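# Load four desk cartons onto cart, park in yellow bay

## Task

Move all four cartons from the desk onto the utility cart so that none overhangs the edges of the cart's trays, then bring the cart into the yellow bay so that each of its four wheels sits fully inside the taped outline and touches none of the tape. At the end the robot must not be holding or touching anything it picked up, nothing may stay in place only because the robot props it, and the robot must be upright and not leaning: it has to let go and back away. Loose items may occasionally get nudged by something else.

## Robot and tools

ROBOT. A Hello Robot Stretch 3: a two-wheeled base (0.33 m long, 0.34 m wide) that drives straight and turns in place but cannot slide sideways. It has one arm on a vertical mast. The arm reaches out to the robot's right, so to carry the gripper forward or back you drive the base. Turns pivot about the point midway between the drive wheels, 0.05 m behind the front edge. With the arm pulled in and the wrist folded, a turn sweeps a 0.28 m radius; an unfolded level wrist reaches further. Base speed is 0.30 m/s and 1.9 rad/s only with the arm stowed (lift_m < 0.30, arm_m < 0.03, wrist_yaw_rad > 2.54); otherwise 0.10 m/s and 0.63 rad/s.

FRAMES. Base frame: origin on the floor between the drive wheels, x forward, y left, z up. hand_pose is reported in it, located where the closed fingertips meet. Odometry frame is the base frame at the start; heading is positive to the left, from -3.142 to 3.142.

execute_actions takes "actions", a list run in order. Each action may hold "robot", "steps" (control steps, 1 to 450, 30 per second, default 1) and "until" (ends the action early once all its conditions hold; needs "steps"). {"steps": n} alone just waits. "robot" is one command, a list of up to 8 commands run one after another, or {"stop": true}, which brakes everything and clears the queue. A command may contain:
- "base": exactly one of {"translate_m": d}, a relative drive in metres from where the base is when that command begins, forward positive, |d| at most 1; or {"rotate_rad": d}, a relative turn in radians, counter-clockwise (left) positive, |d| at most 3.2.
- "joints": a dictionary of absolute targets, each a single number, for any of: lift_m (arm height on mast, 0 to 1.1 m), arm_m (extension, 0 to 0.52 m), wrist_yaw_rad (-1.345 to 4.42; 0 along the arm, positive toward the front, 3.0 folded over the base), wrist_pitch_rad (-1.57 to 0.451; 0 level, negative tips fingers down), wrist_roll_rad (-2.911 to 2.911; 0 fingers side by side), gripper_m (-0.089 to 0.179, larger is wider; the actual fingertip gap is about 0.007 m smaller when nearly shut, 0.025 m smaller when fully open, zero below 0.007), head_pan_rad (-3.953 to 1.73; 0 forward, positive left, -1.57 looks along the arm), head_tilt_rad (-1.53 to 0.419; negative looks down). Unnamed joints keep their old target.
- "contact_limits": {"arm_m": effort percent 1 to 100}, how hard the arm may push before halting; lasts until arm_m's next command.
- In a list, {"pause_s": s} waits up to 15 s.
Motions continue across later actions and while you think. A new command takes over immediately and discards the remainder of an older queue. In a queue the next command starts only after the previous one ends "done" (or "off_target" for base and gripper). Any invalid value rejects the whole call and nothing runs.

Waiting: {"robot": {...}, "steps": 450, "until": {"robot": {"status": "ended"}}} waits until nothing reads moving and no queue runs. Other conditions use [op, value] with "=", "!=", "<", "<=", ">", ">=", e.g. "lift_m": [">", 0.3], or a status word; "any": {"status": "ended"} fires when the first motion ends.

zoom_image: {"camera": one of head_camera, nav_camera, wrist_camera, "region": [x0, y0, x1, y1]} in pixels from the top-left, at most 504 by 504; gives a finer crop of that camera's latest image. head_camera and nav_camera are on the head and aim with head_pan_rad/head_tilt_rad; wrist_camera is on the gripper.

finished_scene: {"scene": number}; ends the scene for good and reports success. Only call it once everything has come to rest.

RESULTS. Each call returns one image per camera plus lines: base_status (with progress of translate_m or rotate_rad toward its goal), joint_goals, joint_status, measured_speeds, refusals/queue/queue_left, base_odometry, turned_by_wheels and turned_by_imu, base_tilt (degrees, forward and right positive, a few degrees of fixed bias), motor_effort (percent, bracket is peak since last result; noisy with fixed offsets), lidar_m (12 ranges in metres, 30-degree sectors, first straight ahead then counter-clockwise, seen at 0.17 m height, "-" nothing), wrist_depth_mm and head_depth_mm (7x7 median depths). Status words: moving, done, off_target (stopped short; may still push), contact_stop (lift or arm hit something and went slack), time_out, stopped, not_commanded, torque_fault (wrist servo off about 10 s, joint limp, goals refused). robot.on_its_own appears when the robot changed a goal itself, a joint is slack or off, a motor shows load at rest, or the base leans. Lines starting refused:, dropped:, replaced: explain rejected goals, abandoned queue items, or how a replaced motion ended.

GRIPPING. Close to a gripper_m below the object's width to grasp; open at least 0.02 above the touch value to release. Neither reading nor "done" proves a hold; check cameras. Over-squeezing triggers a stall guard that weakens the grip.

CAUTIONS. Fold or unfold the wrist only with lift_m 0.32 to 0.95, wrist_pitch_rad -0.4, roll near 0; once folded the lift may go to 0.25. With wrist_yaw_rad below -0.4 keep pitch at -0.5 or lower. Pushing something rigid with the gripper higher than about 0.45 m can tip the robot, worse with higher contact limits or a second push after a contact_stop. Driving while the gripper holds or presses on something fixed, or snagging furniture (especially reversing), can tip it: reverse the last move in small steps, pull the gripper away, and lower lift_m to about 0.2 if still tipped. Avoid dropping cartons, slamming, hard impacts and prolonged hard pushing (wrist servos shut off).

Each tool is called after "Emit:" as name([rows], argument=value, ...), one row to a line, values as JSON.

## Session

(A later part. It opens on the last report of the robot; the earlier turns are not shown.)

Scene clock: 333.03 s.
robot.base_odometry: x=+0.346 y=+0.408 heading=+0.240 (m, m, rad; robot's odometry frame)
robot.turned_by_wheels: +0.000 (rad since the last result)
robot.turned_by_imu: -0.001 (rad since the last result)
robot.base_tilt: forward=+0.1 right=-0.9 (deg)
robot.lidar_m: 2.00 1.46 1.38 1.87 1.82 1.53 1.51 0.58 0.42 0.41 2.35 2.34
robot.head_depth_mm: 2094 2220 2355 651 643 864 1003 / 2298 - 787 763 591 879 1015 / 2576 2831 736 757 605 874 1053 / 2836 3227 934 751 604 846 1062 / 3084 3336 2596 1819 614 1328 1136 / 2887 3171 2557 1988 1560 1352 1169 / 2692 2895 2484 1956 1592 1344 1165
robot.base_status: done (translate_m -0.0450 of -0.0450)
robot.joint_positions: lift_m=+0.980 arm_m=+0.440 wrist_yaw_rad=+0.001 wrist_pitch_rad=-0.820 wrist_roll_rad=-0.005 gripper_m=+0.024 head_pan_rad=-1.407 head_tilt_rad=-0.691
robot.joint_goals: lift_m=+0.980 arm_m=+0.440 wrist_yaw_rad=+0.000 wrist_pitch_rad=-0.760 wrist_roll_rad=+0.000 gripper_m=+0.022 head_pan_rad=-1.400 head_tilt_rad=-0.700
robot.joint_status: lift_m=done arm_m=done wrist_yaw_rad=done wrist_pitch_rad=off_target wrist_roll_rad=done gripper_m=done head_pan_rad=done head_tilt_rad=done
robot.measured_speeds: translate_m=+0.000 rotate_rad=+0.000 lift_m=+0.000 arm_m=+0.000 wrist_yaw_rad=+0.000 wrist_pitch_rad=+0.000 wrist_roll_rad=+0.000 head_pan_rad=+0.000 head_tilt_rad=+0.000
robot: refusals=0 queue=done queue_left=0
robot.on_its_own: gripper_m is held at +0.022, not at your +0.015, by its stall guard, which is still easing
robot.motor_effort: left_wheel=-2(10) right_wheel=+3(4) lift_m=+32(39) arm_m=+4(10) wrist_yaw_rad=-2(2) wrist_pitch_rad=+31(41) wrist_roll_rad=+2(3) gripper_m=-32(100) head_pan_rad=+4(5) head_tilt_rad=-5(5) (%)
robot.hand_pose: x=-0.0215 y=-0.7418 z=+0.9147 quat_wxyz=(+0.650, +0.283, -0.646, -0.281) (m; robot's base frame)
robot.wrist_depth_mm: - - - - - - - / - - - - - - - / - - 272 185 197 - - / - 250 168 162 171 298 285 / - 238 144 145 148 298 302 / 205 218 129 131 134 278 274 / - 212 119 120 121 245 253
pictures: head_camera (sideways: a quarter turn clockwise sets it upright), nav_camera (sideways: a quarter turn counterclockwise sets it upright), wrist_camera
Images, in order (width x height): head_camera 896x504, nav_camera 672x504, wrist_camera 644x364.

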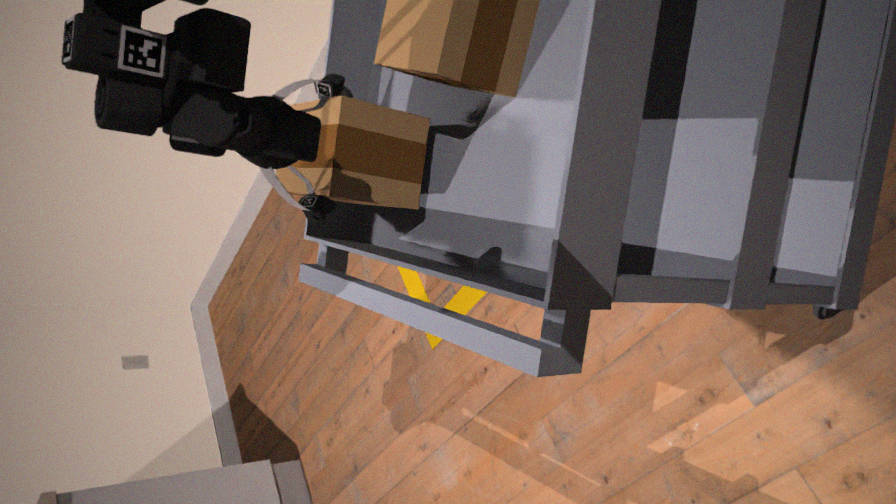

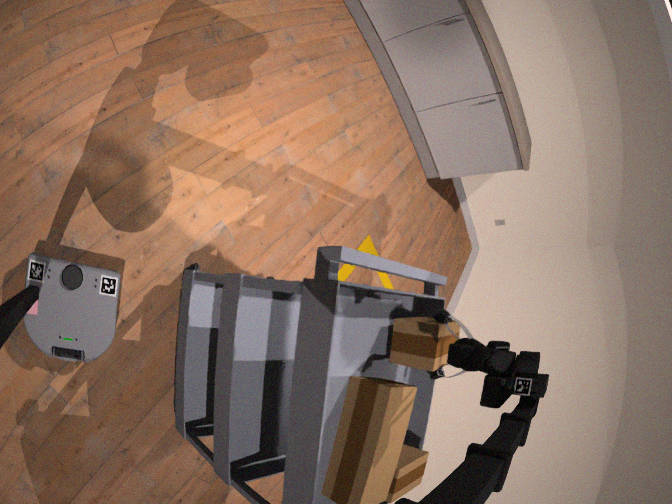

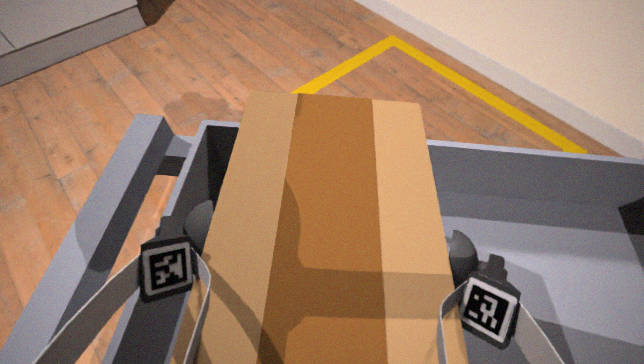

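Emit:
execute_actions([
  {"robot":[{"joints":{"lift_m":0.958,"wrist_pitch_rad":-0.8}},{"joints":{"gripper_m":0.15}},{"joints":{"lift_m":1.03,"wrist_pitch_rad":-0.9}},{"base":{"rotate_rad":-0.97},"joints":{"arm_m":0.2,"gripper_m":0.179}},{"base":{"translate_m":-0.77},"joints":{"head_pan_rad":-2.9,"head_tilt_rad":-0.65}}],"steps":450,"until":{"robot":{"status":"ended"}}},
  {"steps":100,"until":{"robot":{"status":"ended"}}},
])

Scene clock: 363.40 s.
robot.base_odometry: x=-0.228 y=+0.921 heading=-0.730 (m, m, rad; robot's odometry frame)
robot.turned_by_wheels: -0.970 (rad since the last result)
robot.turned_by_imu: -0.967 (rad since the last result)
robot.base_tilt: forward=+0.2 right=-0.9 (deg)
robot.lidar_m: 1.11 2.86 1.65 1.30 1.49 0.70 0.70 1.07 1.06 2.24 2.27 1.04
robot.head_depth_mm: 896 966 - - - - 1136 / 896 994 1087 - - - 572 / 896 999 1085 - - - 570 / 896 998 1075 - - 579 565 / 896 997 - - - 586 561 / 896 1004 - - - 585 558 / 897 999 - - - 595 555
robot.base_status: done (translate_m -0.7700 of -0.7700)
robot.joint_positions: lift_m=+1.030 arm_m=+0.200 wrist_yaw_rad=+0.001 wrist_pitch_rad=-0.907 wrist_roll_rad=-0.005 gripper_m=+0.179 head_pan_rad=-2.893 head_tilt_rad=-0.655
robot.joint_goals: lift_m=+1.030 arm_m=+0.200 wrist_yaw_rad=+0.000 wrist_pitch_rad=-0.900 wrist_roll_rad=+0.000 gripper_m=+0.179 head_pan_rad=-2.900 head_tilt_rad=-0.650
robot.joint_status: lift_m=done arm_m=done wrist_yaw_rad=done wrist_pitch_rad=done wrist_roll_rad=done gripper_m=done head_pan_rad=done head_tilt_rad=done
robot.measured_speeds: translate_m=+0.000 rotate_rad=+0.000 lift_m=+0.000 arm_m=+0.000 wrist_yaw_rad=+0.000 wrist_pitch_rad=+0.000 wrist_roll_rad=+0.000 head_pan_rad=+0.000 head_tilt_rad=+0.000
robot: refusals=0 queue=done queue_left=0
robot.motor_effort: left_wheel=+3(10) right_wheel=-2(7) lift_m=+33(35) arm_m=-5(5) wrist_yaw_rad=+0(1) wrist_pitch_rad=+4(29) wrist_roll_rad=+2(2) gripper_m=-1(82) head_pan_rad=-4(53) head_tilt_rad=+3(11) (%)
robot.hand_pose: x=-0.0215 y=-0.4841 z=+0.9519 quat_wxyz=(+0.637, +0.311, -0.634, -0.309) (m; robot's base frame)
robot.wrist_depth_mm: - - - - 611 615 627 / - - - - 549 547 565 / - - - - 491 495 504 / - - - - 457 452 448 / - - - - 429 413 414 / - - - - - 382 386 / 994 972 - 986 - 352 358
pictures: head_camera (sideways: a quarter turn clockwise sets it upright), nav_camera (sideways: a quarter turn counterclockwise sets it upright), wrist_camera
Images, in order (width x height): head_camera 896x504, nav_camera 672x504, wrist_camera 644x364.

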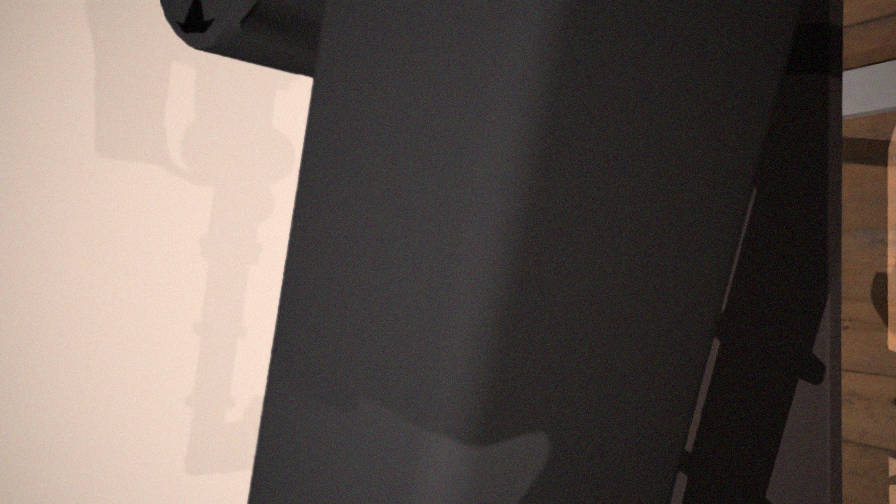

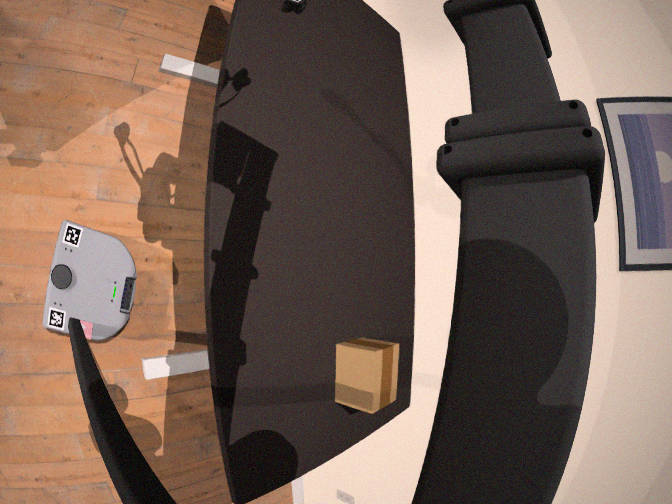

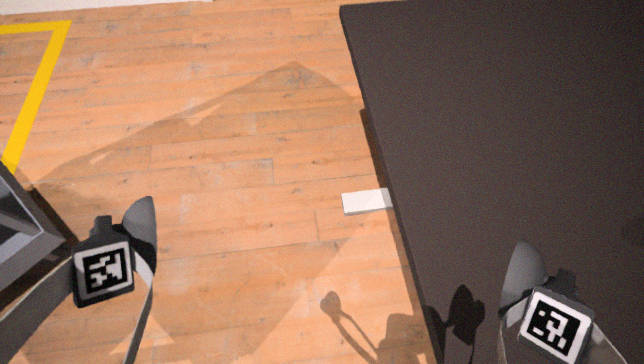

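Emit:
execute_actions([
  {"robot":{"base":{"rotate_rad":-1.48},"joints":{"arm_m":0.45,"wrist_yaw_rad":-1.3,"lift_m":1.0,"head_pan_rad":-1.7,"head_tilt_rad":-0.65}},"steps":300,"until":{"robot":{"status":"ended"}}},
])

Scene clock: 369.73 s.
robot.base_odometry: x=-0.228 y=+0.921 heading=-2.210 (m, m, rad; robot's odometry frame)
robot.turned_by_wheels: -1.480 (rad since the last result)
robot.turned_by_imu: -1.469 (rad since the last result)
robot.base_tilt: forward=+0.1 right=-0.9 (deg)
robot.lidar_m: 2.27 2.27 1.04 1.15 2.47 1.30 1.36 1.50 0.70 1.07 1.07 1.05
robot.head_depth_mm: 1012 1115 - 1581 765 647 1221 / 982 - 1311 920 756 626 1212 / 940 - 1189 838 750 625 1147 / 901 1015 1139 788 745 619 1128 / 879 - 1131 860 736 614 561 / 879 964 1084 914 730 611 546 / 857 950 1056 907 726 608 523
robot.base_status: done (rotate_rad -1.4799 of -1.4800)
robot.joint_positions: lift_m=+1.000 arm_m=+0.450 wrist_yaw_rad=-1.297 wrist_pitch_rad=-0.907 wrist_roll_rad=-0.004 gripper_m=+0.179 head_pan_rad=-1.707 head_tilt_rad=-0.655
robot.joint_goals: lift_m=+1.000 arm_m=+0.450 wrist_yaw_rad=-1.300 wrist_pitch_rad=-0.900 wrist_roll_rad=+0.000 gripper_m=+0.179 head_pan_rad=-1.700 head_tilt_rad=-0.650
robot.joint_status: lift_m=done arm_m=done wrist_yaw_rad=done wrist_pitch_rad=done wrist_roll_rad=done gripper_m=done head_pan_rad=done head_tilt_rad=done
robot.measured_speeds: translate_m=+0.000 rotate_rad=+0.000 lift_m=+0.000 arm_m=+0.000 wrist_yaw_rad=+0.000 wrist_pitch_rad=+0.000 wrist_roll_rad=+0.000 head_pan_rad=+0.000 head_tilt_rad=+0.000
robot: refusals=0 queue=done queue_left=0
robot.motor_effort: left_wheel=+3(10) right_wheel=-2(7) lift_m=+26(35) arm_m=+5(5) wrist_yaw_rad=-4(5) wrist_pitch_rad=+4(4) wrist_roll_rad=+2(2) gripper_m=+0(1) head_pan_rad=+4(52) head_tilt_rad=+3(3) (%)
robot.hand_pose: x=-0.1551 y=-0.6320 z=+0.9221 quat_wxyz=(+0.321, -0.135, -0.693, -0.632) (m; robot's base frame)
robot.wrist_depth_mm: 447 597 940 - - - - / 471 575 - - - - - / 447 445 450 451 - - - / 409 409 410 414 420 418 - / 377 379 255 263 381 384 389 / 352 337 235 250 349 354 356 / 323 315 220 316 330 324 336
pictures: head_camera (sideways: a quarter turn clockwise sets it upright), nav_camera (sideways: a quarter turn counterclockwise sets it upright), wrist_camera
Images, in order (width x height): head_camera 896x504, nav_camera 672x504, wrist_camera 644x364.

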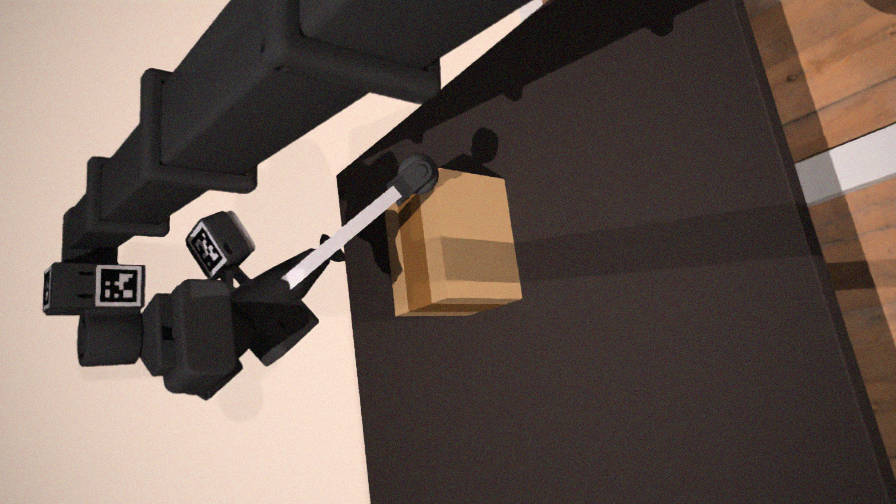

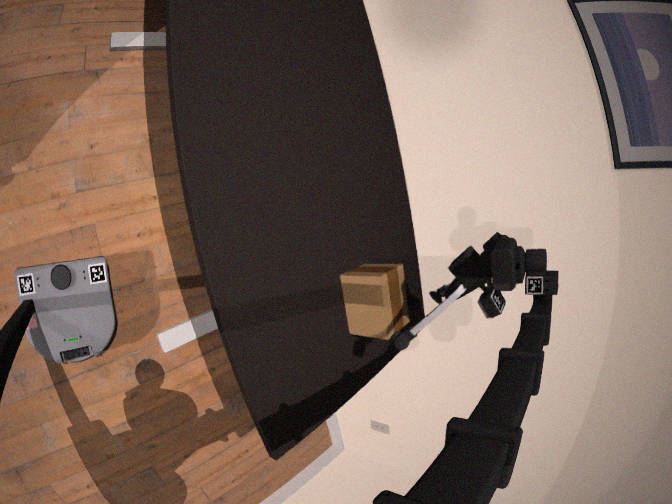

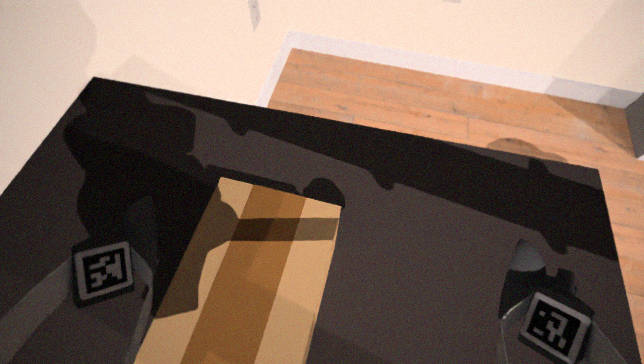

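Emit:
execute_actions([
  {"robot":[{"base":{"rotate_rad":-0.11},"joints":{"arm_m":0.52,"wrist_yaw_rad":-1.345,"lift_m":0.98}},{"base":{"translate_m":0.11}}],"steps":300,"until":{"robot":{"status":"ended"}}},
])

Scene clock: 381.43 s.
robot.base_odometry: x=-0.303 y=+0.841 heading=-2.320 (m, m, rad; robot's odometry frame)
robot.turned_by_wheels: -0.110 (rad since the last result)
robot.turned_by_imu: -0.109 (rad since the last result)
robot.base_tilt: forward=+0.1 right=-0.9 (deg)
robot.lidar_m: 2.13 2.16 0.98 1.04 3.12 1.78 1.41 1.59 0.73 1.04 1.04 0.95
robot.head_depth_mm: 1066 1224 - - 738 663 1218 / 1022 1130 - 913 755 628 1180 / 981 - 1200 817 750 624 1158 / 920 1042 1159 797 744 619 565 / 886 - 1134 924 738 616 539 / 867 960 1069 918 732 610 526 / 840 928 1039 905 726 608 521
robot.base_status: done (translate_m +0.1100 of +0.1100)
robot.joint_positions: lift_m=+0.980 arm_m=+0.519 wrist_yaw_rad=-1.342 wrist_pitch_rad=-0.908 wrist_roll_rad=-0.004 gripper_m=+0.179 head_pan_rad=-1.707 head_tilt_rad=-0.655
robot.joint_goals: lift_m=+0.980 arm_m=+0.520 wrist_yaw_rad=-1.345 wrist_pitch_rad=-0.900 wrist_roll_rad=+0.000 gripper_m=+0.179 head_pan_rad=-1.700 head_tilt_rad=-0.650
robot.joint_status: lift_m=done arm_m=done wrist_yaw_rad=done wrist_pitch_rad=done wrist_roll_rad=done gripper_m=done head_pan_rad=done head_tilt_rad=done
robot.measured_speeds: translate_m=+0.000 rotate_rad=+0.000 lift_m=+0.000 arm_m=+0.000 wrist_yaw_rad=+0.000 wrist_pitch_rad=+0.000 wrist_roll_rad=+0.000 head_pan_rad=+0.000 head_tilt_rad=+0.000
robot: refusals=0 queue=done queue_left=0
robot.motor_effort: left_wheel=+4(13) right_wheel=-2(9) lift_m=+26(28) arm_m=+5(6) wrist_yaw_rad=-3(4) wrist_pitch_rad=+4(4) wrist_roll_rad=+2(2) gripper_m=+0(0) head_pan_rad=+5(4) head_tilt_rad=+3(4) (%)
robot.hand_pose: x=-0.1566 y=-0.6952 z=+0.9021 quat_wxyz=(+0.306, -0.151, -0.690, -0.639) (m; robot's base frame)
robot.wrist_depth_mm: 433 610 - - - - - / 441 582 - - - - - / 423 414 423 426 427 434 443 / 387 385 387 256 383 394 399 / 354 361 358 235 349 359 364 / 332 323 323 217 322 336 336 / 304 306 298 203 296 305 314
pictures: head_camera (sideways: a quarter turn clockwise sets it upright), nav_camera (sideways: a quarter turn counterclockwise sets it upright), wrist_camera
Images, in order (width x height): head_camera 896x504, nav_camera 672x504, wrist_camera 644x364.

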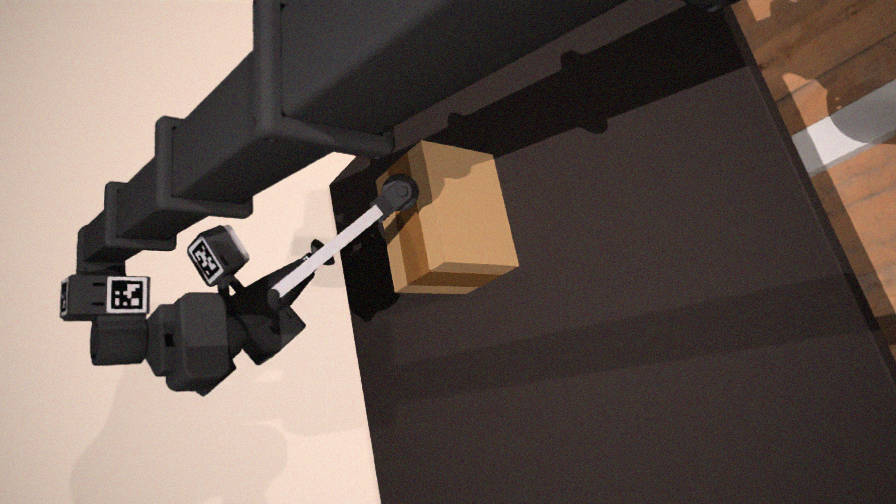

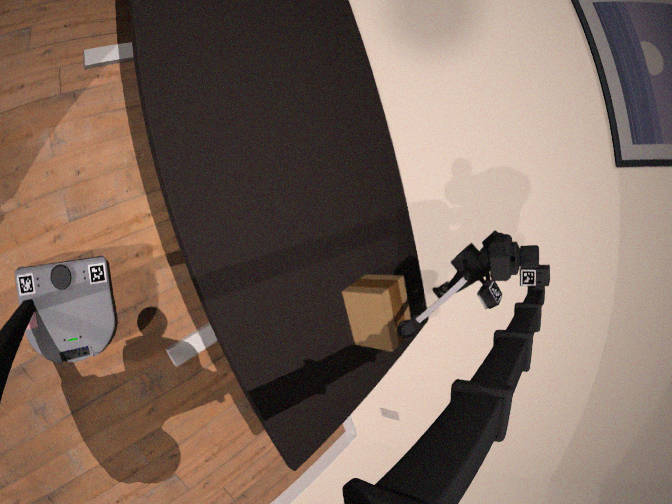

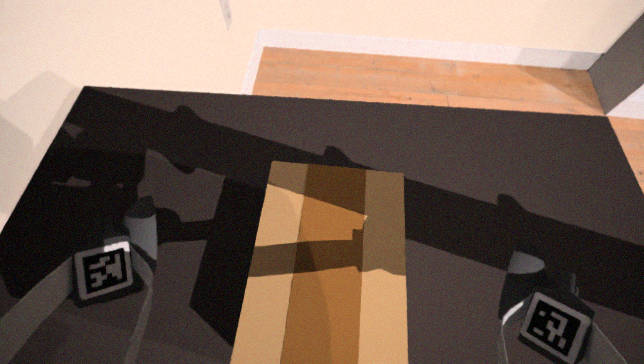

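Emit:
execute_actions([
  {"robot":[{"joints":{"lift_m":0.895}},{"joints":{"gripper_m":0.02}}],"steps":300,"until":{"robot":{"status":"ended"}}},
  {"robot":{"joints":{"lift_m":1.1}},"steps":300,"until":{"robot":{"lift_m":[">",0.95]}}},
])

Scene clock: 391.30 s.
robot.base_odometry: x=-0.303 y=+0.841 heading=-2.320 (m, m, rad; robot's odometry frame)
robot.turned_by_wheels: +0.000 (rad since the last result)
robot.turned_by_imu: -0.001 (rad since the last result)
robot.base_tilt: forward=+0.1 right=-0.9 (deg)
robot.lidar_m: 2.13 2.17 0.99 1.04 3.12 1.78 1.41 1.60 0.73 1.04 1.04 0.95
robot.head_depth_mm: 1068 1218 1376 - - 631 1210 / 1025 1145 - - 737 627 1180 / 980 1079 799 814 751 622 1152 / 930 - 1154 772 743 619 564 / 899 - 1122 895 739 614 539 / 870 958 1069 916 732 609 525 / 843 927 1042 904 727 608 522
robot.base_status: done (translate_m +0.1100 of +0.1100)
robot.joint_positions: lift_m=+0.953 arm_m=+0.519 wrist_yaw_rad=-1.344 wrist_pitch_rad=-0.918 wrist_roll_rad=-0.004 gripper_m=+0.025 head_pan_rad=-1.707 head_tilt_rad=-0.655
robot.joint_goals: lift_m=+1.100 arm_m=+0.520 wrist_yaw_rad=-1.345 wrist_pitch_rad=-0.900 wrist_roll_rad=+0.000 gripper_m=+0.024 head_pan_rad=-1.700 head_tilt_rad=-0.650
robot.joint_status: lift_m=moving arm_m=done wrist_yaw_rad=done wrist_pitch_rad=done wrist_roll_rad=done gripper_m=done head_pan_rad=done head_tilt_rad=done
robot.measured_speeds: translate_m=+0.000 rotate_rad=+0.000 lift_m=+0.110 arm_m=+0.000 wrist_yaw_rad=+0.000 wrist_pitch_rad=+0.000 wrist_roll_rad=+0.000 head_pan_rad=+0.000 head_tilt_rad=+0.000
robot: refusals=0 queue=running queue_left=0
robot.motor_effort: left_wheel=+4(4) right_wheel=-2(2) lift_m=+38(38) arm_m=+5(5) wrist_yaw_rad=-1(3) wrist_pitch_rad=+10(10) wrist_roll_rad=+2(2) gripper_m=-30(96) head_pan_rad=+4(4) head_tilt_rad=+3(3) (%)
robot.hand_pose: x=-0.1543 y=-0.6944 z=+0.8732 quat_wxyz=(+0.302, -0.147, -0.690, -0.641) (m; robot's base frame)
robot.wrist_depth_mm: 430 620 - - - - - / 413 423 421 - - - - / 382 384 372 171 175 392 394 / 351 349 160 156 157 359 364 / 323 325 142 143 145 328 333 / 298 300 131 132 133 304 309 / 282 280 122 123 124 280 287
pictures: head_camera (sideways: a quarter turn clockwise sets it upright), nav_camera (sideways: a quarter turn counterclockwise sets it upright), wrist_camera
Images, in order (width x height): head_camera 896x504, nav_camera 672x504, wrist_camera 644x364.

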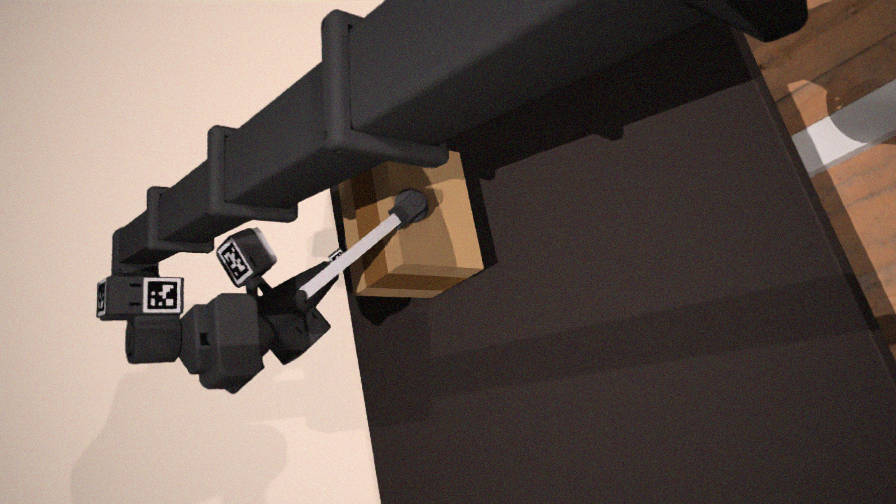

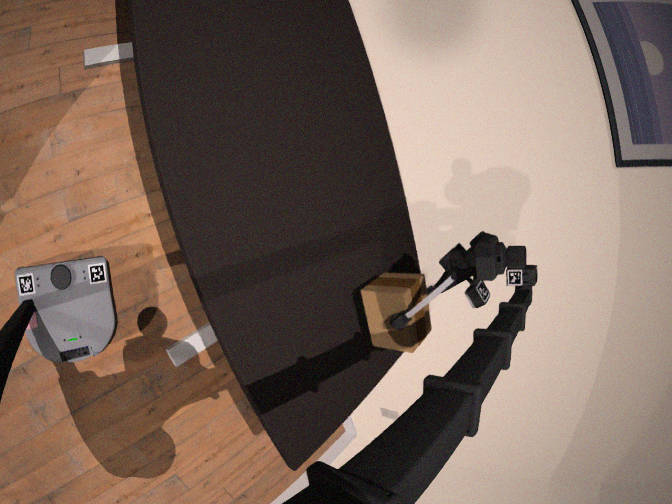

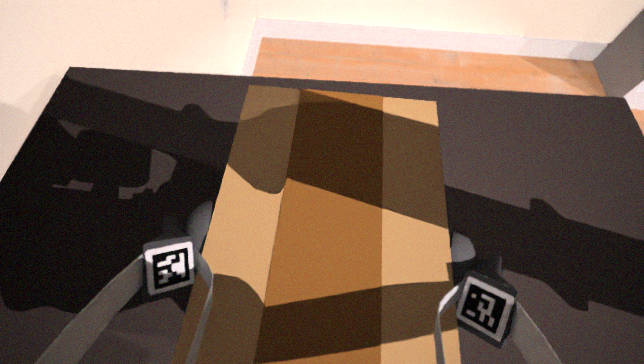

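Light box.

Emit:
execute_actions([
  {"robot":[{"base":{"rotate_rad":1.95},"joints":{"arm_m":0.22,"wrist_yaw_rad":0.04}},{"base":{"translate_m":0.667},"joints":{"head_pan_rad":-1.4}},{"base":{"rotate_rad":0.61}},{"joints":{"arm_m":0.44}}],"steps":450,"until":{"robot":{"status":"ended"}}},
  {"steps":150,"until":{"robot":{"status":"ended"}}},
])

Scene clock: 410.33 s.
robot.base_odometry: x=+0.319 y=+0.600 heading=+0.240 (m, m, rad; robot's odometry frame)
robot.turned_by_wheels: +2.560 (rad since the last result)
robot.turned_by_imu: +2.542 (rad since the last result)
robot.base_tilt: forward=+0.2 right=-0.9 (deg)
robot.lidar_m: 1.81 1.37 1.21 1.70 1.71 1.70 1.49 2.26 0.62 0.60 2.46 2.45
robot.head_depth_mm: 2305 2412 1037 799 1061 1179 1156 / 2512 1663 655 828 1059 1172 1167 / 2753 3004 658 823 1079 1190 1186 / 3043 3366 2576 757 1039 1185 1197 / 3139 3576 2790 2029 1677 1396 1194 / 2983 3305 2747 2065 1664 1391 1193 / 2706 2422 2615 2049 1635 1381 1185
robot.base_status: done (rotate_rad +0.6099 of +0.6100)
robot.joint_positions: lift_m=+1.099 arm_m=+0.440 wrist_yaw_rad=+0.038 wrist_pitch_rad=-0.919 wrist_roll_rad=-0.004 gripper_m=+0.060 head_pan_rad=-1.407 head_tilt_rad=-0.655
robot.joint_goals: lift_m=+1.100 arm_m=+0.440 wrist_yaw_rad=+0.040 wrist_pitch_rad=-0.900 wrist_roll_rad=+0.000 gripper_m=+0.059 head_pan_rad=-1.400 head_tilt_rad=-0.650
robot.joint_status: lift_m=done arm_m=done wrist_yaw_rad=done wrist_pitch_rad=done wrist_roll_rad=done gripper_m=done head_pan_rad=done head_tilt_rad=done
robot.measured_speeds: translate_m=+0.000 rotate_rad=+0.000 lift_m=+0.000 arm_m=+0.000 wrist_yaw_rad=+0.000 wrist_pitch_rad=+0.000 wrist_roll_rad=+0.000 head_pan_rad=+0.000 head_tilt_rad=+0.000
robot: refusals=0 queue=done queue_left=0
robot.on_its_own: gripper_m is held at +0.059, not at your +0.020, by its stall guard, which is not easing now
robot.motor_effort: left_wheel=-2(10) right_wheel=+2(10) lift_m=+35(34) arm_m=+5(7) wrist_yaw_rad=+2(5) wrist_pitch_rad=+10(10) wrist_roll_rad=+2(2) gripper_m=-20(31) head_pan_rad=+4(35) head_tilt_rad=+3(3) (%)
robot.hand_pose: x=-0.0164 y=-0.7208 z=+1.0197 quat_wxyz=(+0.641, +0.327, -0.626, -0.301) (m; robot's base frame)
robot.wrist_depth_mm: - - - - - - - / - - - 380 386 478 470 / - - 387 172 177 484 446 / - - 160 156 158 315 371 / - - 143 143 145 291 289 / - - 132 133 134 274 272 / - - 122 123 124 341 327
pictures: head_camera (sideways: a quarter turn clockwise sets it upright), nav_camera (sideways: a quarter turn counterclockwise sets it upright), wrist_camera
Images, in order (width x height): head_camera 896x504, nav_camera 672x504, wrist_camera 644x364.

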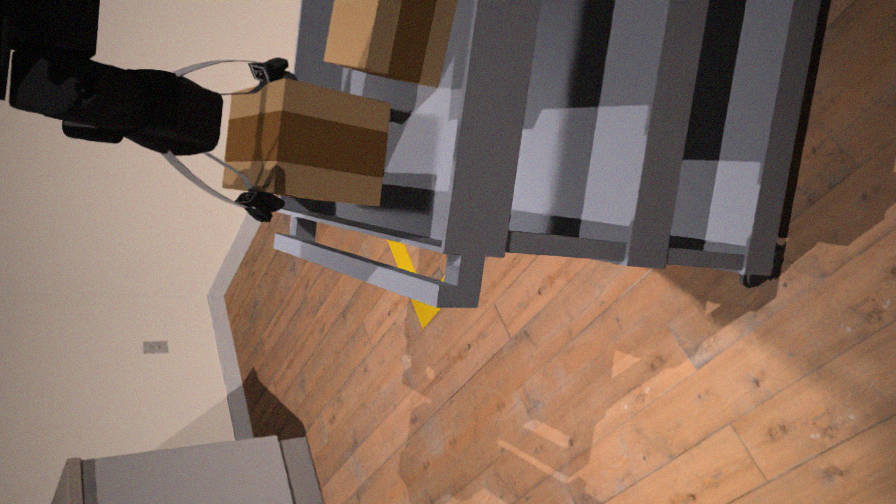

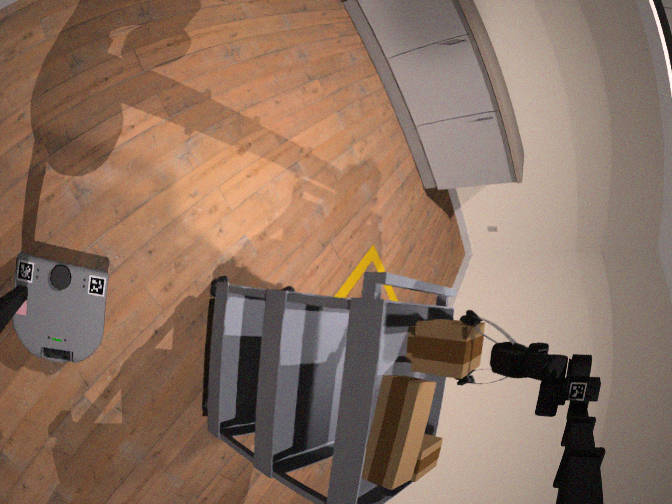

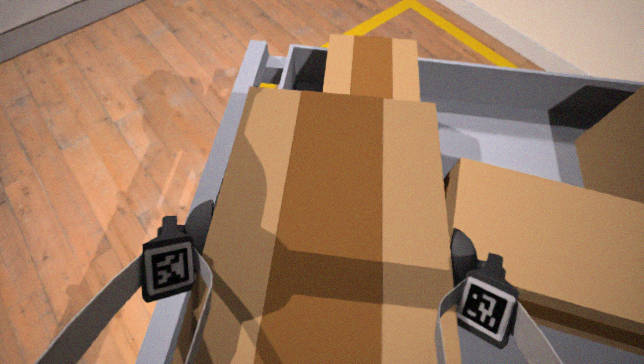

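Emit:
execute_actions([
  {"robot":{"joints":{"lift_m":0.974,"arm_m":0.45}},"steps":200,"until":{"robot":{"status":"ended"}}},
])

Scene clock: 413.93 s.
robot.base_odometry: x=+0.319 y=+0.600 heading=+0.240 (m, m, rad; robot's odometry frame)
robot.turned_by_wheels: +0.000 (rad since the last result)
robot.turned_by_imu: +0.000 (rad since the last result)
robot.base_tilt: forward=+0.1 right=-0.9 (deg)
robot.lidar_m: 1.80 1.37 1.22 1.69 1.71 1.70 1.49 2.26 0.62 0.60 2.46 2.45
robot.head_depth_mm: 2267 - 1031 802 1064 1172 1155 / 2476 - 916 723 1056 1168 1167 / 2748 3010 835 730 1073 1192 1186 / 3073 3417 2634 757 1040 1181 1198 / 3146 3464 2790 2014 1672 1399 1199 / 2945 3277 2763 2074 1662 1381 1190 / 2677 2434 2597 2048 1646 1374 1179
robot.base_status: done (rotate_rad +0.6099 of +0.6100)
robot.joint_positions: lift_m=+0.974 arm_m=+0.450 wrist_yaw_rad=+0.038 wrist_pitch_rad=-0.919 wrist_roll_rad=-0.004 gripper_m=+0.060 head_pan_rad=-1.407 head_tilt_rad=-0.655
robot.joint_goals: lift_m=+0.974 arm_m=+0.450 wrist_yaw_rad=+0.040 wrist_pitch_rad=-0.900 wrist_roll_rad=+0.000 gripper_m=+0.059 head_pan_rad=-1.400 head_tilt_rad=-0.650
robot.joint_status: lift_m=done arm_m=done wrist_yaw_rad=done wrist_pitch_rad=done wrist_roll_rad=done gripper_m=done head_pan_rad=done head_tilt_rad=done
robot.measured_speeds: translate_m=+0.000 rotate_rad=+0.000 lift_m=+0.000 arm_m=+0.000 wrist_yaw_rad=+0.000 wrist_pitch_rad=+0.000 wrist_roll_rad=+0.000 head_pan_rad=+0.000 head_tilt_rad=+0.000
robot: refusals=0 queue=done queue_left=0
robot.on_its_own: gripper_m is held at +0.059, not at your +0.020, by its stall guard, which is not easing now
robot.motor_effort: left_wheel=-2(2) right_wheel=+2(2) lift_m=+28(38) arm_m=+5(4) wrist_yaw_rad=+2(1) wrist_pitch_rad=+10(10) wrist_roll_rad=+2(2) gripper_m=-20(20) head_pan_rad=+4(5) head_tilt_rad=+4(3) (%)
robot.hand_pose: x=-0.0164 y=-0.7307 z=+0.8944 quat_wxyz=(+0.641, +0.327, -0.626, -0.301) (m; robot's base frame)
robot.wrist_depth_mm: - - 314 228 218 365 359 / - - 282 240 232 356 362 / - 249 243 172 178 236 189 / - 223 160 156 158 210 173 / - 204 143 143 145 191 162 / 985 195 131 133 134 220 193 / 177 194 122 123 124 232 235
pictures: head_camera (sideways: a quarter turn clockwise sets it upright), nav_camera (sideways: a quarter turn counterclockwise sets it upright), wrist_camera
Images, in order (width x height): head_camera 896x504, nav_camera 672x504, wrist_camera 644x364.

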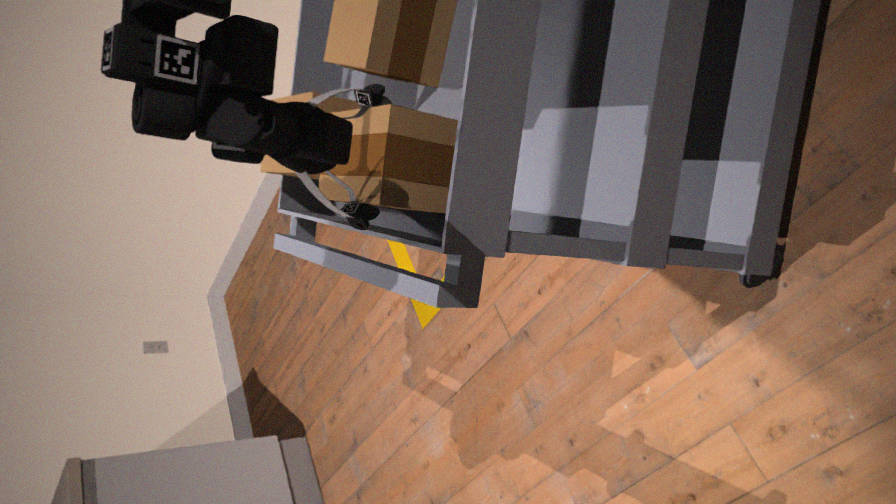

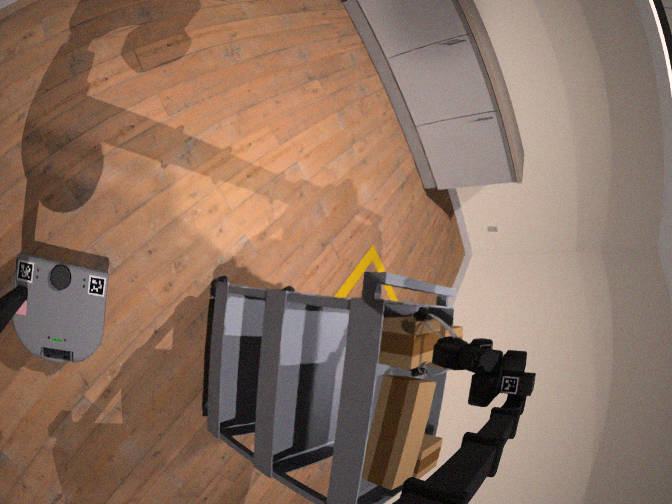

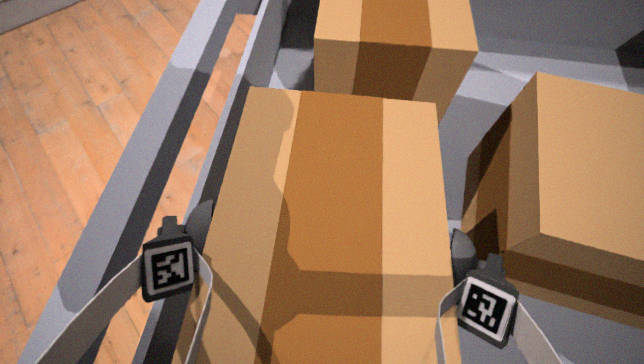

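Emit:
execute_actions([
  {"robot":[{"joints":{"lift_m":0.971}},{"joints":{"gripper_m":0.135}},{"joints":{"lift_m":1.03}},{"joints":{"arm_m":0.07}},{"base":{"rotate_rad":-1.585},"joints":{"lift_m":0.385,"wrist_yaw_rad":1.57,"wrist_pitch_rad":0.0,"head_pan_rad":-0.3,"head_tilt_rad":-0.9}}],"steps":450,"until":{"robot":{"queue_left":["=",0],"base_status":"done","rotate_rad":["<",-1.5]}}},
  {"robot":{"base":{"translate_m":0.32}},"steps":200,"until":{"robot":{"status":"ended"}}},
])

Scene clock: 433.40 s.
robot.base_odometry: x=+0.390 y=+0.288 heading=-1.345 (m, m, rad; robot's odometry frame)
robot.turned_by_wheels: -1.585 (rad since the last result)
robot.turned_by_imu: -1.573 (rad since the last result)
robot.base_tilt: forward=+0.2 right=-1.0 (deg)
robot.lidar_m: 0.28 0.29 2.24 2.10 1.71 1.48 1.96 1.58 1.56 2.15 0.40 0.29
robot.head_depth_mm: 1750 740 609 637 910 1250 1143 / 1822 720 600 623 879 1189 1166 / 1893 842 584 615 859 1109 1123 / 1984 835 576 605 572 834 1120 / 2088 2275 696 594 545 827 1095 / 2173 769 553 482 519 796 1091 / 2304 670 577 482 506 1190 1096
robot.base_status: done (translate_m +0.3200 of +0.3200)
robot.joint_positions: lift_m=+0.385 arm_m=+0.070 wrist_yaw_rad=+1.567 wrist_pitch_rad=-0.020 wrist_roll_rad=-0.004 gripper_m=+0.135 head_pan_rad=-0.307 head_tilt_rad=-0.889
robot.joint_goals: lift_m=+0.385 arm_m=+0.070 wrist_yaw_rad=+1.570 wrist_pitch_rad=+0.000 wrist_roll_rad=+0.000 gripper_m=+0.135 head_pan_rad=-0.300 head_tilt_rad=-0.900
robot.joint_status: lift_m=done arm_m=done wrist_yaw_rad=done wrist_pitch_rad=done wrist_roll_rad=done gripper_m=done head_pan_rad=done head_tilt_rad=done
robot.measured_speeds: translate_m=+0.000 rotate_rad=+0.000 lift_m=+0.000 arm_m=+0.000 wrist_yaw_rad=+0.000 wrist_pitch_rad=+0.000 wrist_roll_rad=+0.000 head_pan_rad=+0.000 head_tilt_rad=+0.000
robot: refusals=0 queue=done queue_left=0
robot.motor_effort: left_wheel=+3(11) right_wheel=-2(4) lift_m=+26(36) arm_m=-5(7) wrist_yaw_rad=+3(4) wrist_pitch_rad=+11(9) wrist_roll_rad=+2(2) gripper_m=-1(78) head_pan_rad=+4(51) head_tilt_rad=-7(32) (%)
robot.hand_pose: x=+0.2343 y=-0.2163 z=+0.4945 quat_wxyz=(+0.507, +0.503, -0.494, +0.495) (m; robot's base frame)
robot.wrist_depth_mm: - - - - - - - / - - - - - - - / 214 212 633 655 - - - / 218 214 211 209 204 205 202 / 224 223 218 218 213 209 207 / 950 882 720 725 719 215 215 / 769 546 577 606 627 594 946
pictures: head_camera (sideways: a quarter turn clockwise sets it upright), nav_camera (sideways: a quarter turn counterclockwise sets it upright), wrist_camera
Images, in order (width x height): head_camera 896x504, nav_camera 672x504, wrist_camera 644x364.

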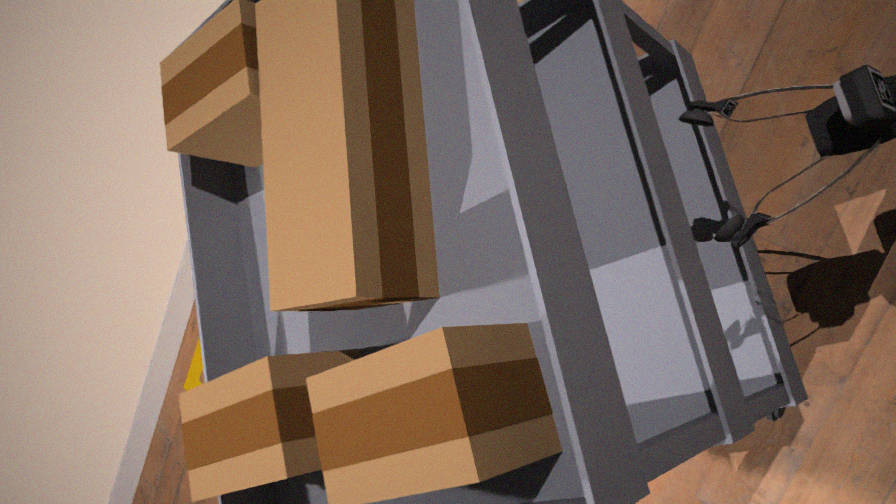

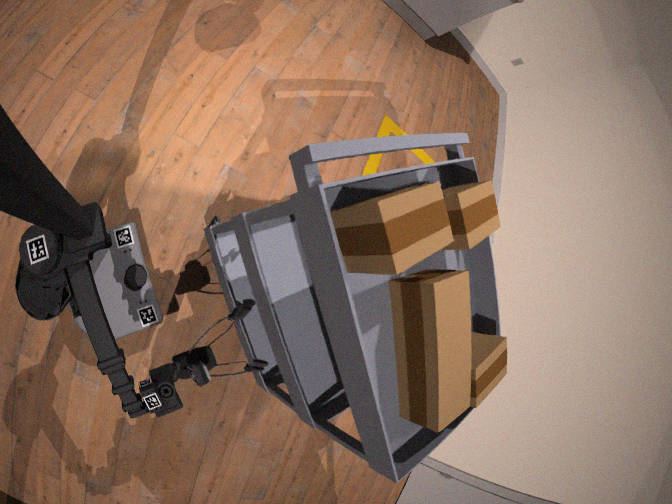

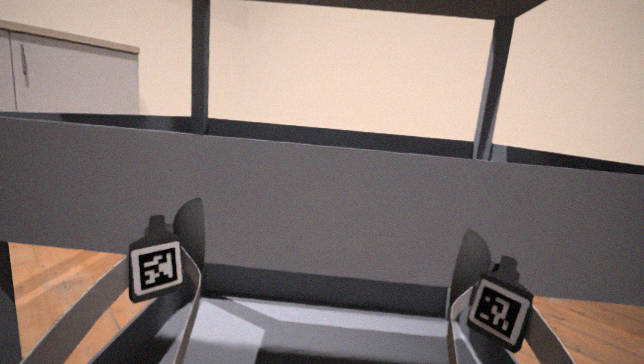

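Emit:
execute_actions([
  {"robot":{"base":{"translate_m":1.0},"joints":{"lift_m":0.4,"head_tilt_rad":-1.1}},"steps":120},
])

Emit:
execute_actions([
  {"steps":90},
])

Scene clock: 441.07 s.
robot.base_odometry: x=+0.472 y=-0.070 heading=-1.345 (m, m, rad; robot's odometry frame)
robot.turned_by_wheels: +0.000 (rad since the last result)
robot.turned_by_imu: -0.006 (rad since the last result)
robot.base_tilt: forward=+0.2 right=-1.0 (deg)
robot.lidar_m: 0.31 2.02 2.01 2.23 1.72 1.81 2.26 1.91 1.71 2.09 0.36 0.31
robot.head_depth_mm: 761 547 599 887 1155 1220 - / 738 545 599 880 1169 1197 1114 / 736 559 596 871 1160 1194 1121 / 597 611 543 869 1155 1195 - / 592 506 497 861 1140 1187 - / 718 554 556 635 1273 1181 1111 / 1877 619 529 1368 1287 1173 1083
robot.base_status: moving (translate_m +0.3668 of +1.0000)
robot.joint_positions: lift_m=+0.400 arm_m=+0.070 wrist_yaw_rad=+1.481 wrist_pitch_rad=-0.021 wrist_roll_rad=-0.004 gripper_m=+0.135 head_pan_rad=-0.307 head_tilt_rad=-1.087
robot.joint_goals: lift_m=+0.400 arm_m=+0.070 wrist_yaw_rad=+1.508 wrist_pitch_rad=+0.000 wrist_roll_rad=+0.000 gripper_m=+0.135 head_pan_rad=-0.300 head_tilt_rad=-1.100
robot.joint_status: lift_m=done arm_m=done wrist_yaw_rad=done wrist_pitch_rad=done wrist_roll_rad=done gripper_m=done head_pan_rad=done head_tilt_rad=done
robot.measured_speeds: translate_m=+0.100 rotate_rad=+0.000 lift_m=+0.000 arm_m=+0.000 wrist_yaw_rad=+0.000 wrist_pitch_rad=+0.000 wrist_roll_rad=+0.000 head_pan_rad=+0.000 head_tilt_rad=+0.000
robot: refusals=0 queue=running queue_left=0
robot.on_its_own: wrist_yaw_rad is held at +1.508, not at your +1.570, by its stall guard, which is still easing
robot.motor_effort: left_wheel=-1(10) right_wheel=+12(29) lift_m=+32(36) arm_m=-3(5) wrist_yaw_rad=+30(49) wrist_pitch_rad=+11(12) wrist_roll_rad=+1(2) gripper_m=-6(10) head_pan_rad=+4(4) head_tilt_rad=-8(29) (%)
robot.hand_pose: x=+0.2333 y=-0.2382 z=+0.5091 quat_wxyz=(+0.528, +0.482, -0.515, +0.472) (m; robot's base frame)
robot.wrist_depth_mm: - - - - - - - / - - - - - - - / 259 432 662 - - - - / 236 217 202 190 580 560 479 / 245 231 206 193 180 167 157 / 288 950 217 198 185 175 161 / 501 768 600 615 598 181 163
pictures: head_camera (sideways: a quarter turn clockwise sets it upright), nav_camera (sideways: a quarter turn counterclockwise sets it upright), wrist_camera
Images, in order (width x height): head_camera 896x504, nav_camera 672x504, wrist_camera 644x364.

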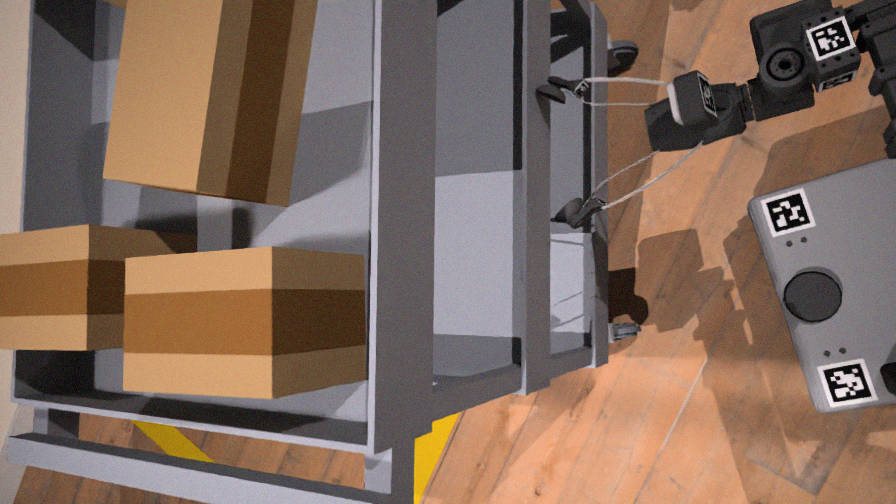

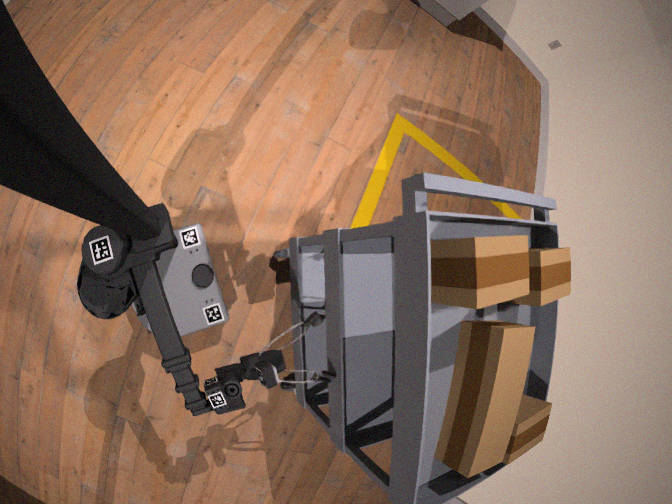

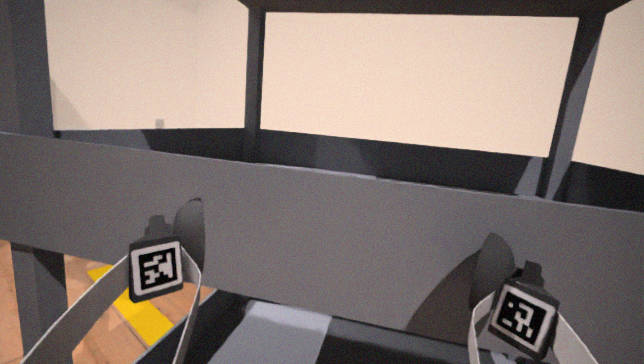

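Scene clock: 444.07 s.
robot.base_odometry: x=+0.539 y=-0.362 heading=-1.345 (m, m, rad; robot's odometry frame)
robot.turned_by_wheels: +0.000 (rad since the last result)
robot.turned_by_imu: +0.001 (rad since the last result)
robot.base_tilt: forward=-0.1 right=-0.6 (deg)
robot.lidar_m: 0.41 1.82 1.82 2.01 2.26 1.93 2.52 2.20 1.88 0.50 0.39 0.38
robot.head_depth_mm: 746 561 607 896 1044 1211 - / 677 589 612 902 1153 - 1112 / 613 650 585 911 1189 1203 1128 / 584 530 580 914 1254 1203 - / 689 575 596 914 1265 1186 - / 1786 593 1502 1425 1286 1178 1111 / 1892 1747 1545 1413 1283 1170 1087
robot.base_status: moving (translate_m +0.6668 of +1.0000)
robot.joint_positions: lift_m=+0.400 arm_m=+0.070 wrist_yaw_rad=+1.449 wrist_pitch_rad=-0.021 wrist_roll_rad=-0.004 gripper_m=+0.135 head_pan_rad=-0.307 head_tilt_rad=-1.087
robot.joint_goals: lift_m=+0.400 arm_m=+0.070 wrist_yaw_rad=+1.464 wrist_pitch_rad=+0.000 wrist_roll_rad=+0.000 gripper_m=+0.135 head_pan_rad=-0.300 head_tilt_rad=-1.100
robot.joint_status: lift_m=done arm_m=done wrist_yaw_rad=done wrist_pitch_rad=done wrist_roll_rad=done gripper_m=done head_pan_rad=done head_tilt_rad=done
robot.measured_speeds: translate_m=+0.100 rotate_rad=+0.000 lift_m=+0.000 arm_m=+0.000 wrist_yaw_rad=+0.000 wrist_pitch_rad=+0.000 wrist_roll_rad=+0.000 head_pan_rad=+0.000 head_tilt_rad=+0.000
robot: refusals=0 queue=running queue_left=0
robot.on_its_own: wrist_yaw_rad is held at +1.464, not at your +1.570, by its stall guard, which is not easing now
robot.motor_effort: left_wheel=+0(4) right_wheel=+10(12) lift_m=+32(32) arm_m=-3(4) wrist_yaw_rad=+17(30) wrist_pitch_rad=+11(11) wrist_roll_rad=+1(1) gripper_m=-4(6) head_pan_rad=+4(4) head_tilt_rad=-8(8) (%)
robot.hand_pose: x=+0.2324 y=-0.2463 z=+0.5091 quat_wxyz=(+0.536, +0.473, -0.523, +0.464) (m; robot's base frame)
robot.wrist_depth_mm: - - - - - - 933 / - - - - - - - / - - - 717 - - 983 / - 343 269 225 201 548 497 / - - 269 226 192 163 148 / 992 936 - 244 195 - 149 / 771 732 565 624 611 176 149
pictures: head_camera (sideways: a quarter turn clockwise sets it upright), nav_camera (sideways: a quarter turn counterclockwise sets it upright), wrist_camera
Images, in order (width x height): head_camera 896x504, nav_camera 672x504, wrist_camera 644x364.

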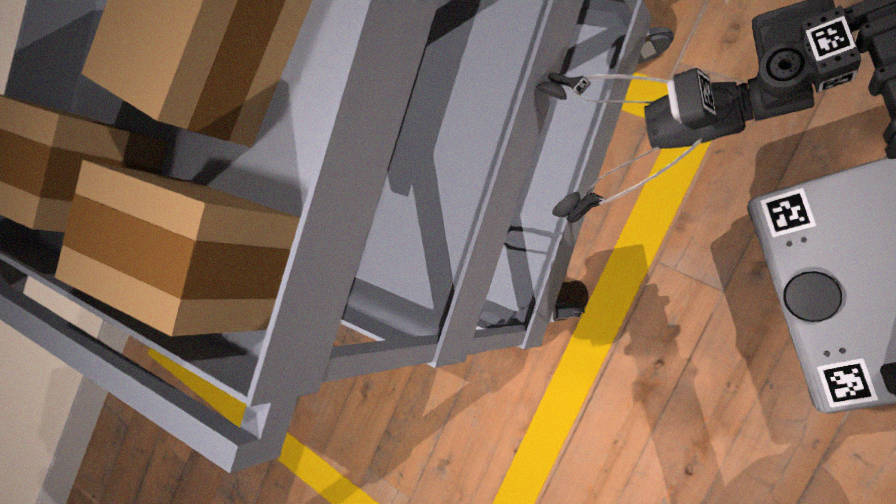

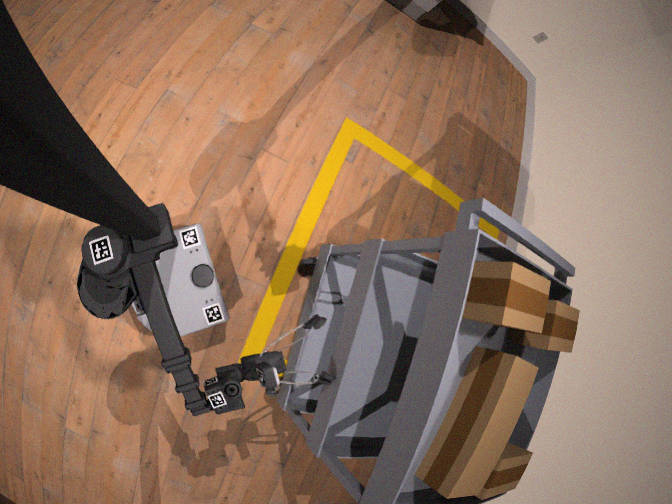

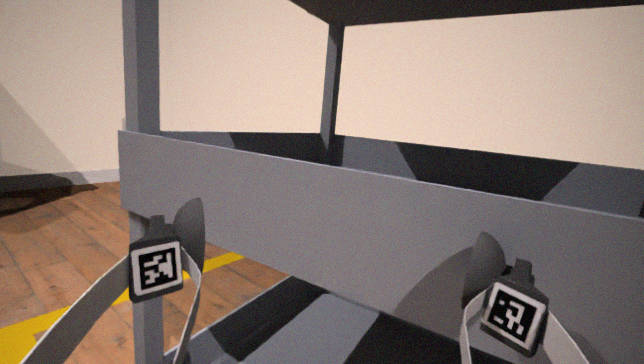

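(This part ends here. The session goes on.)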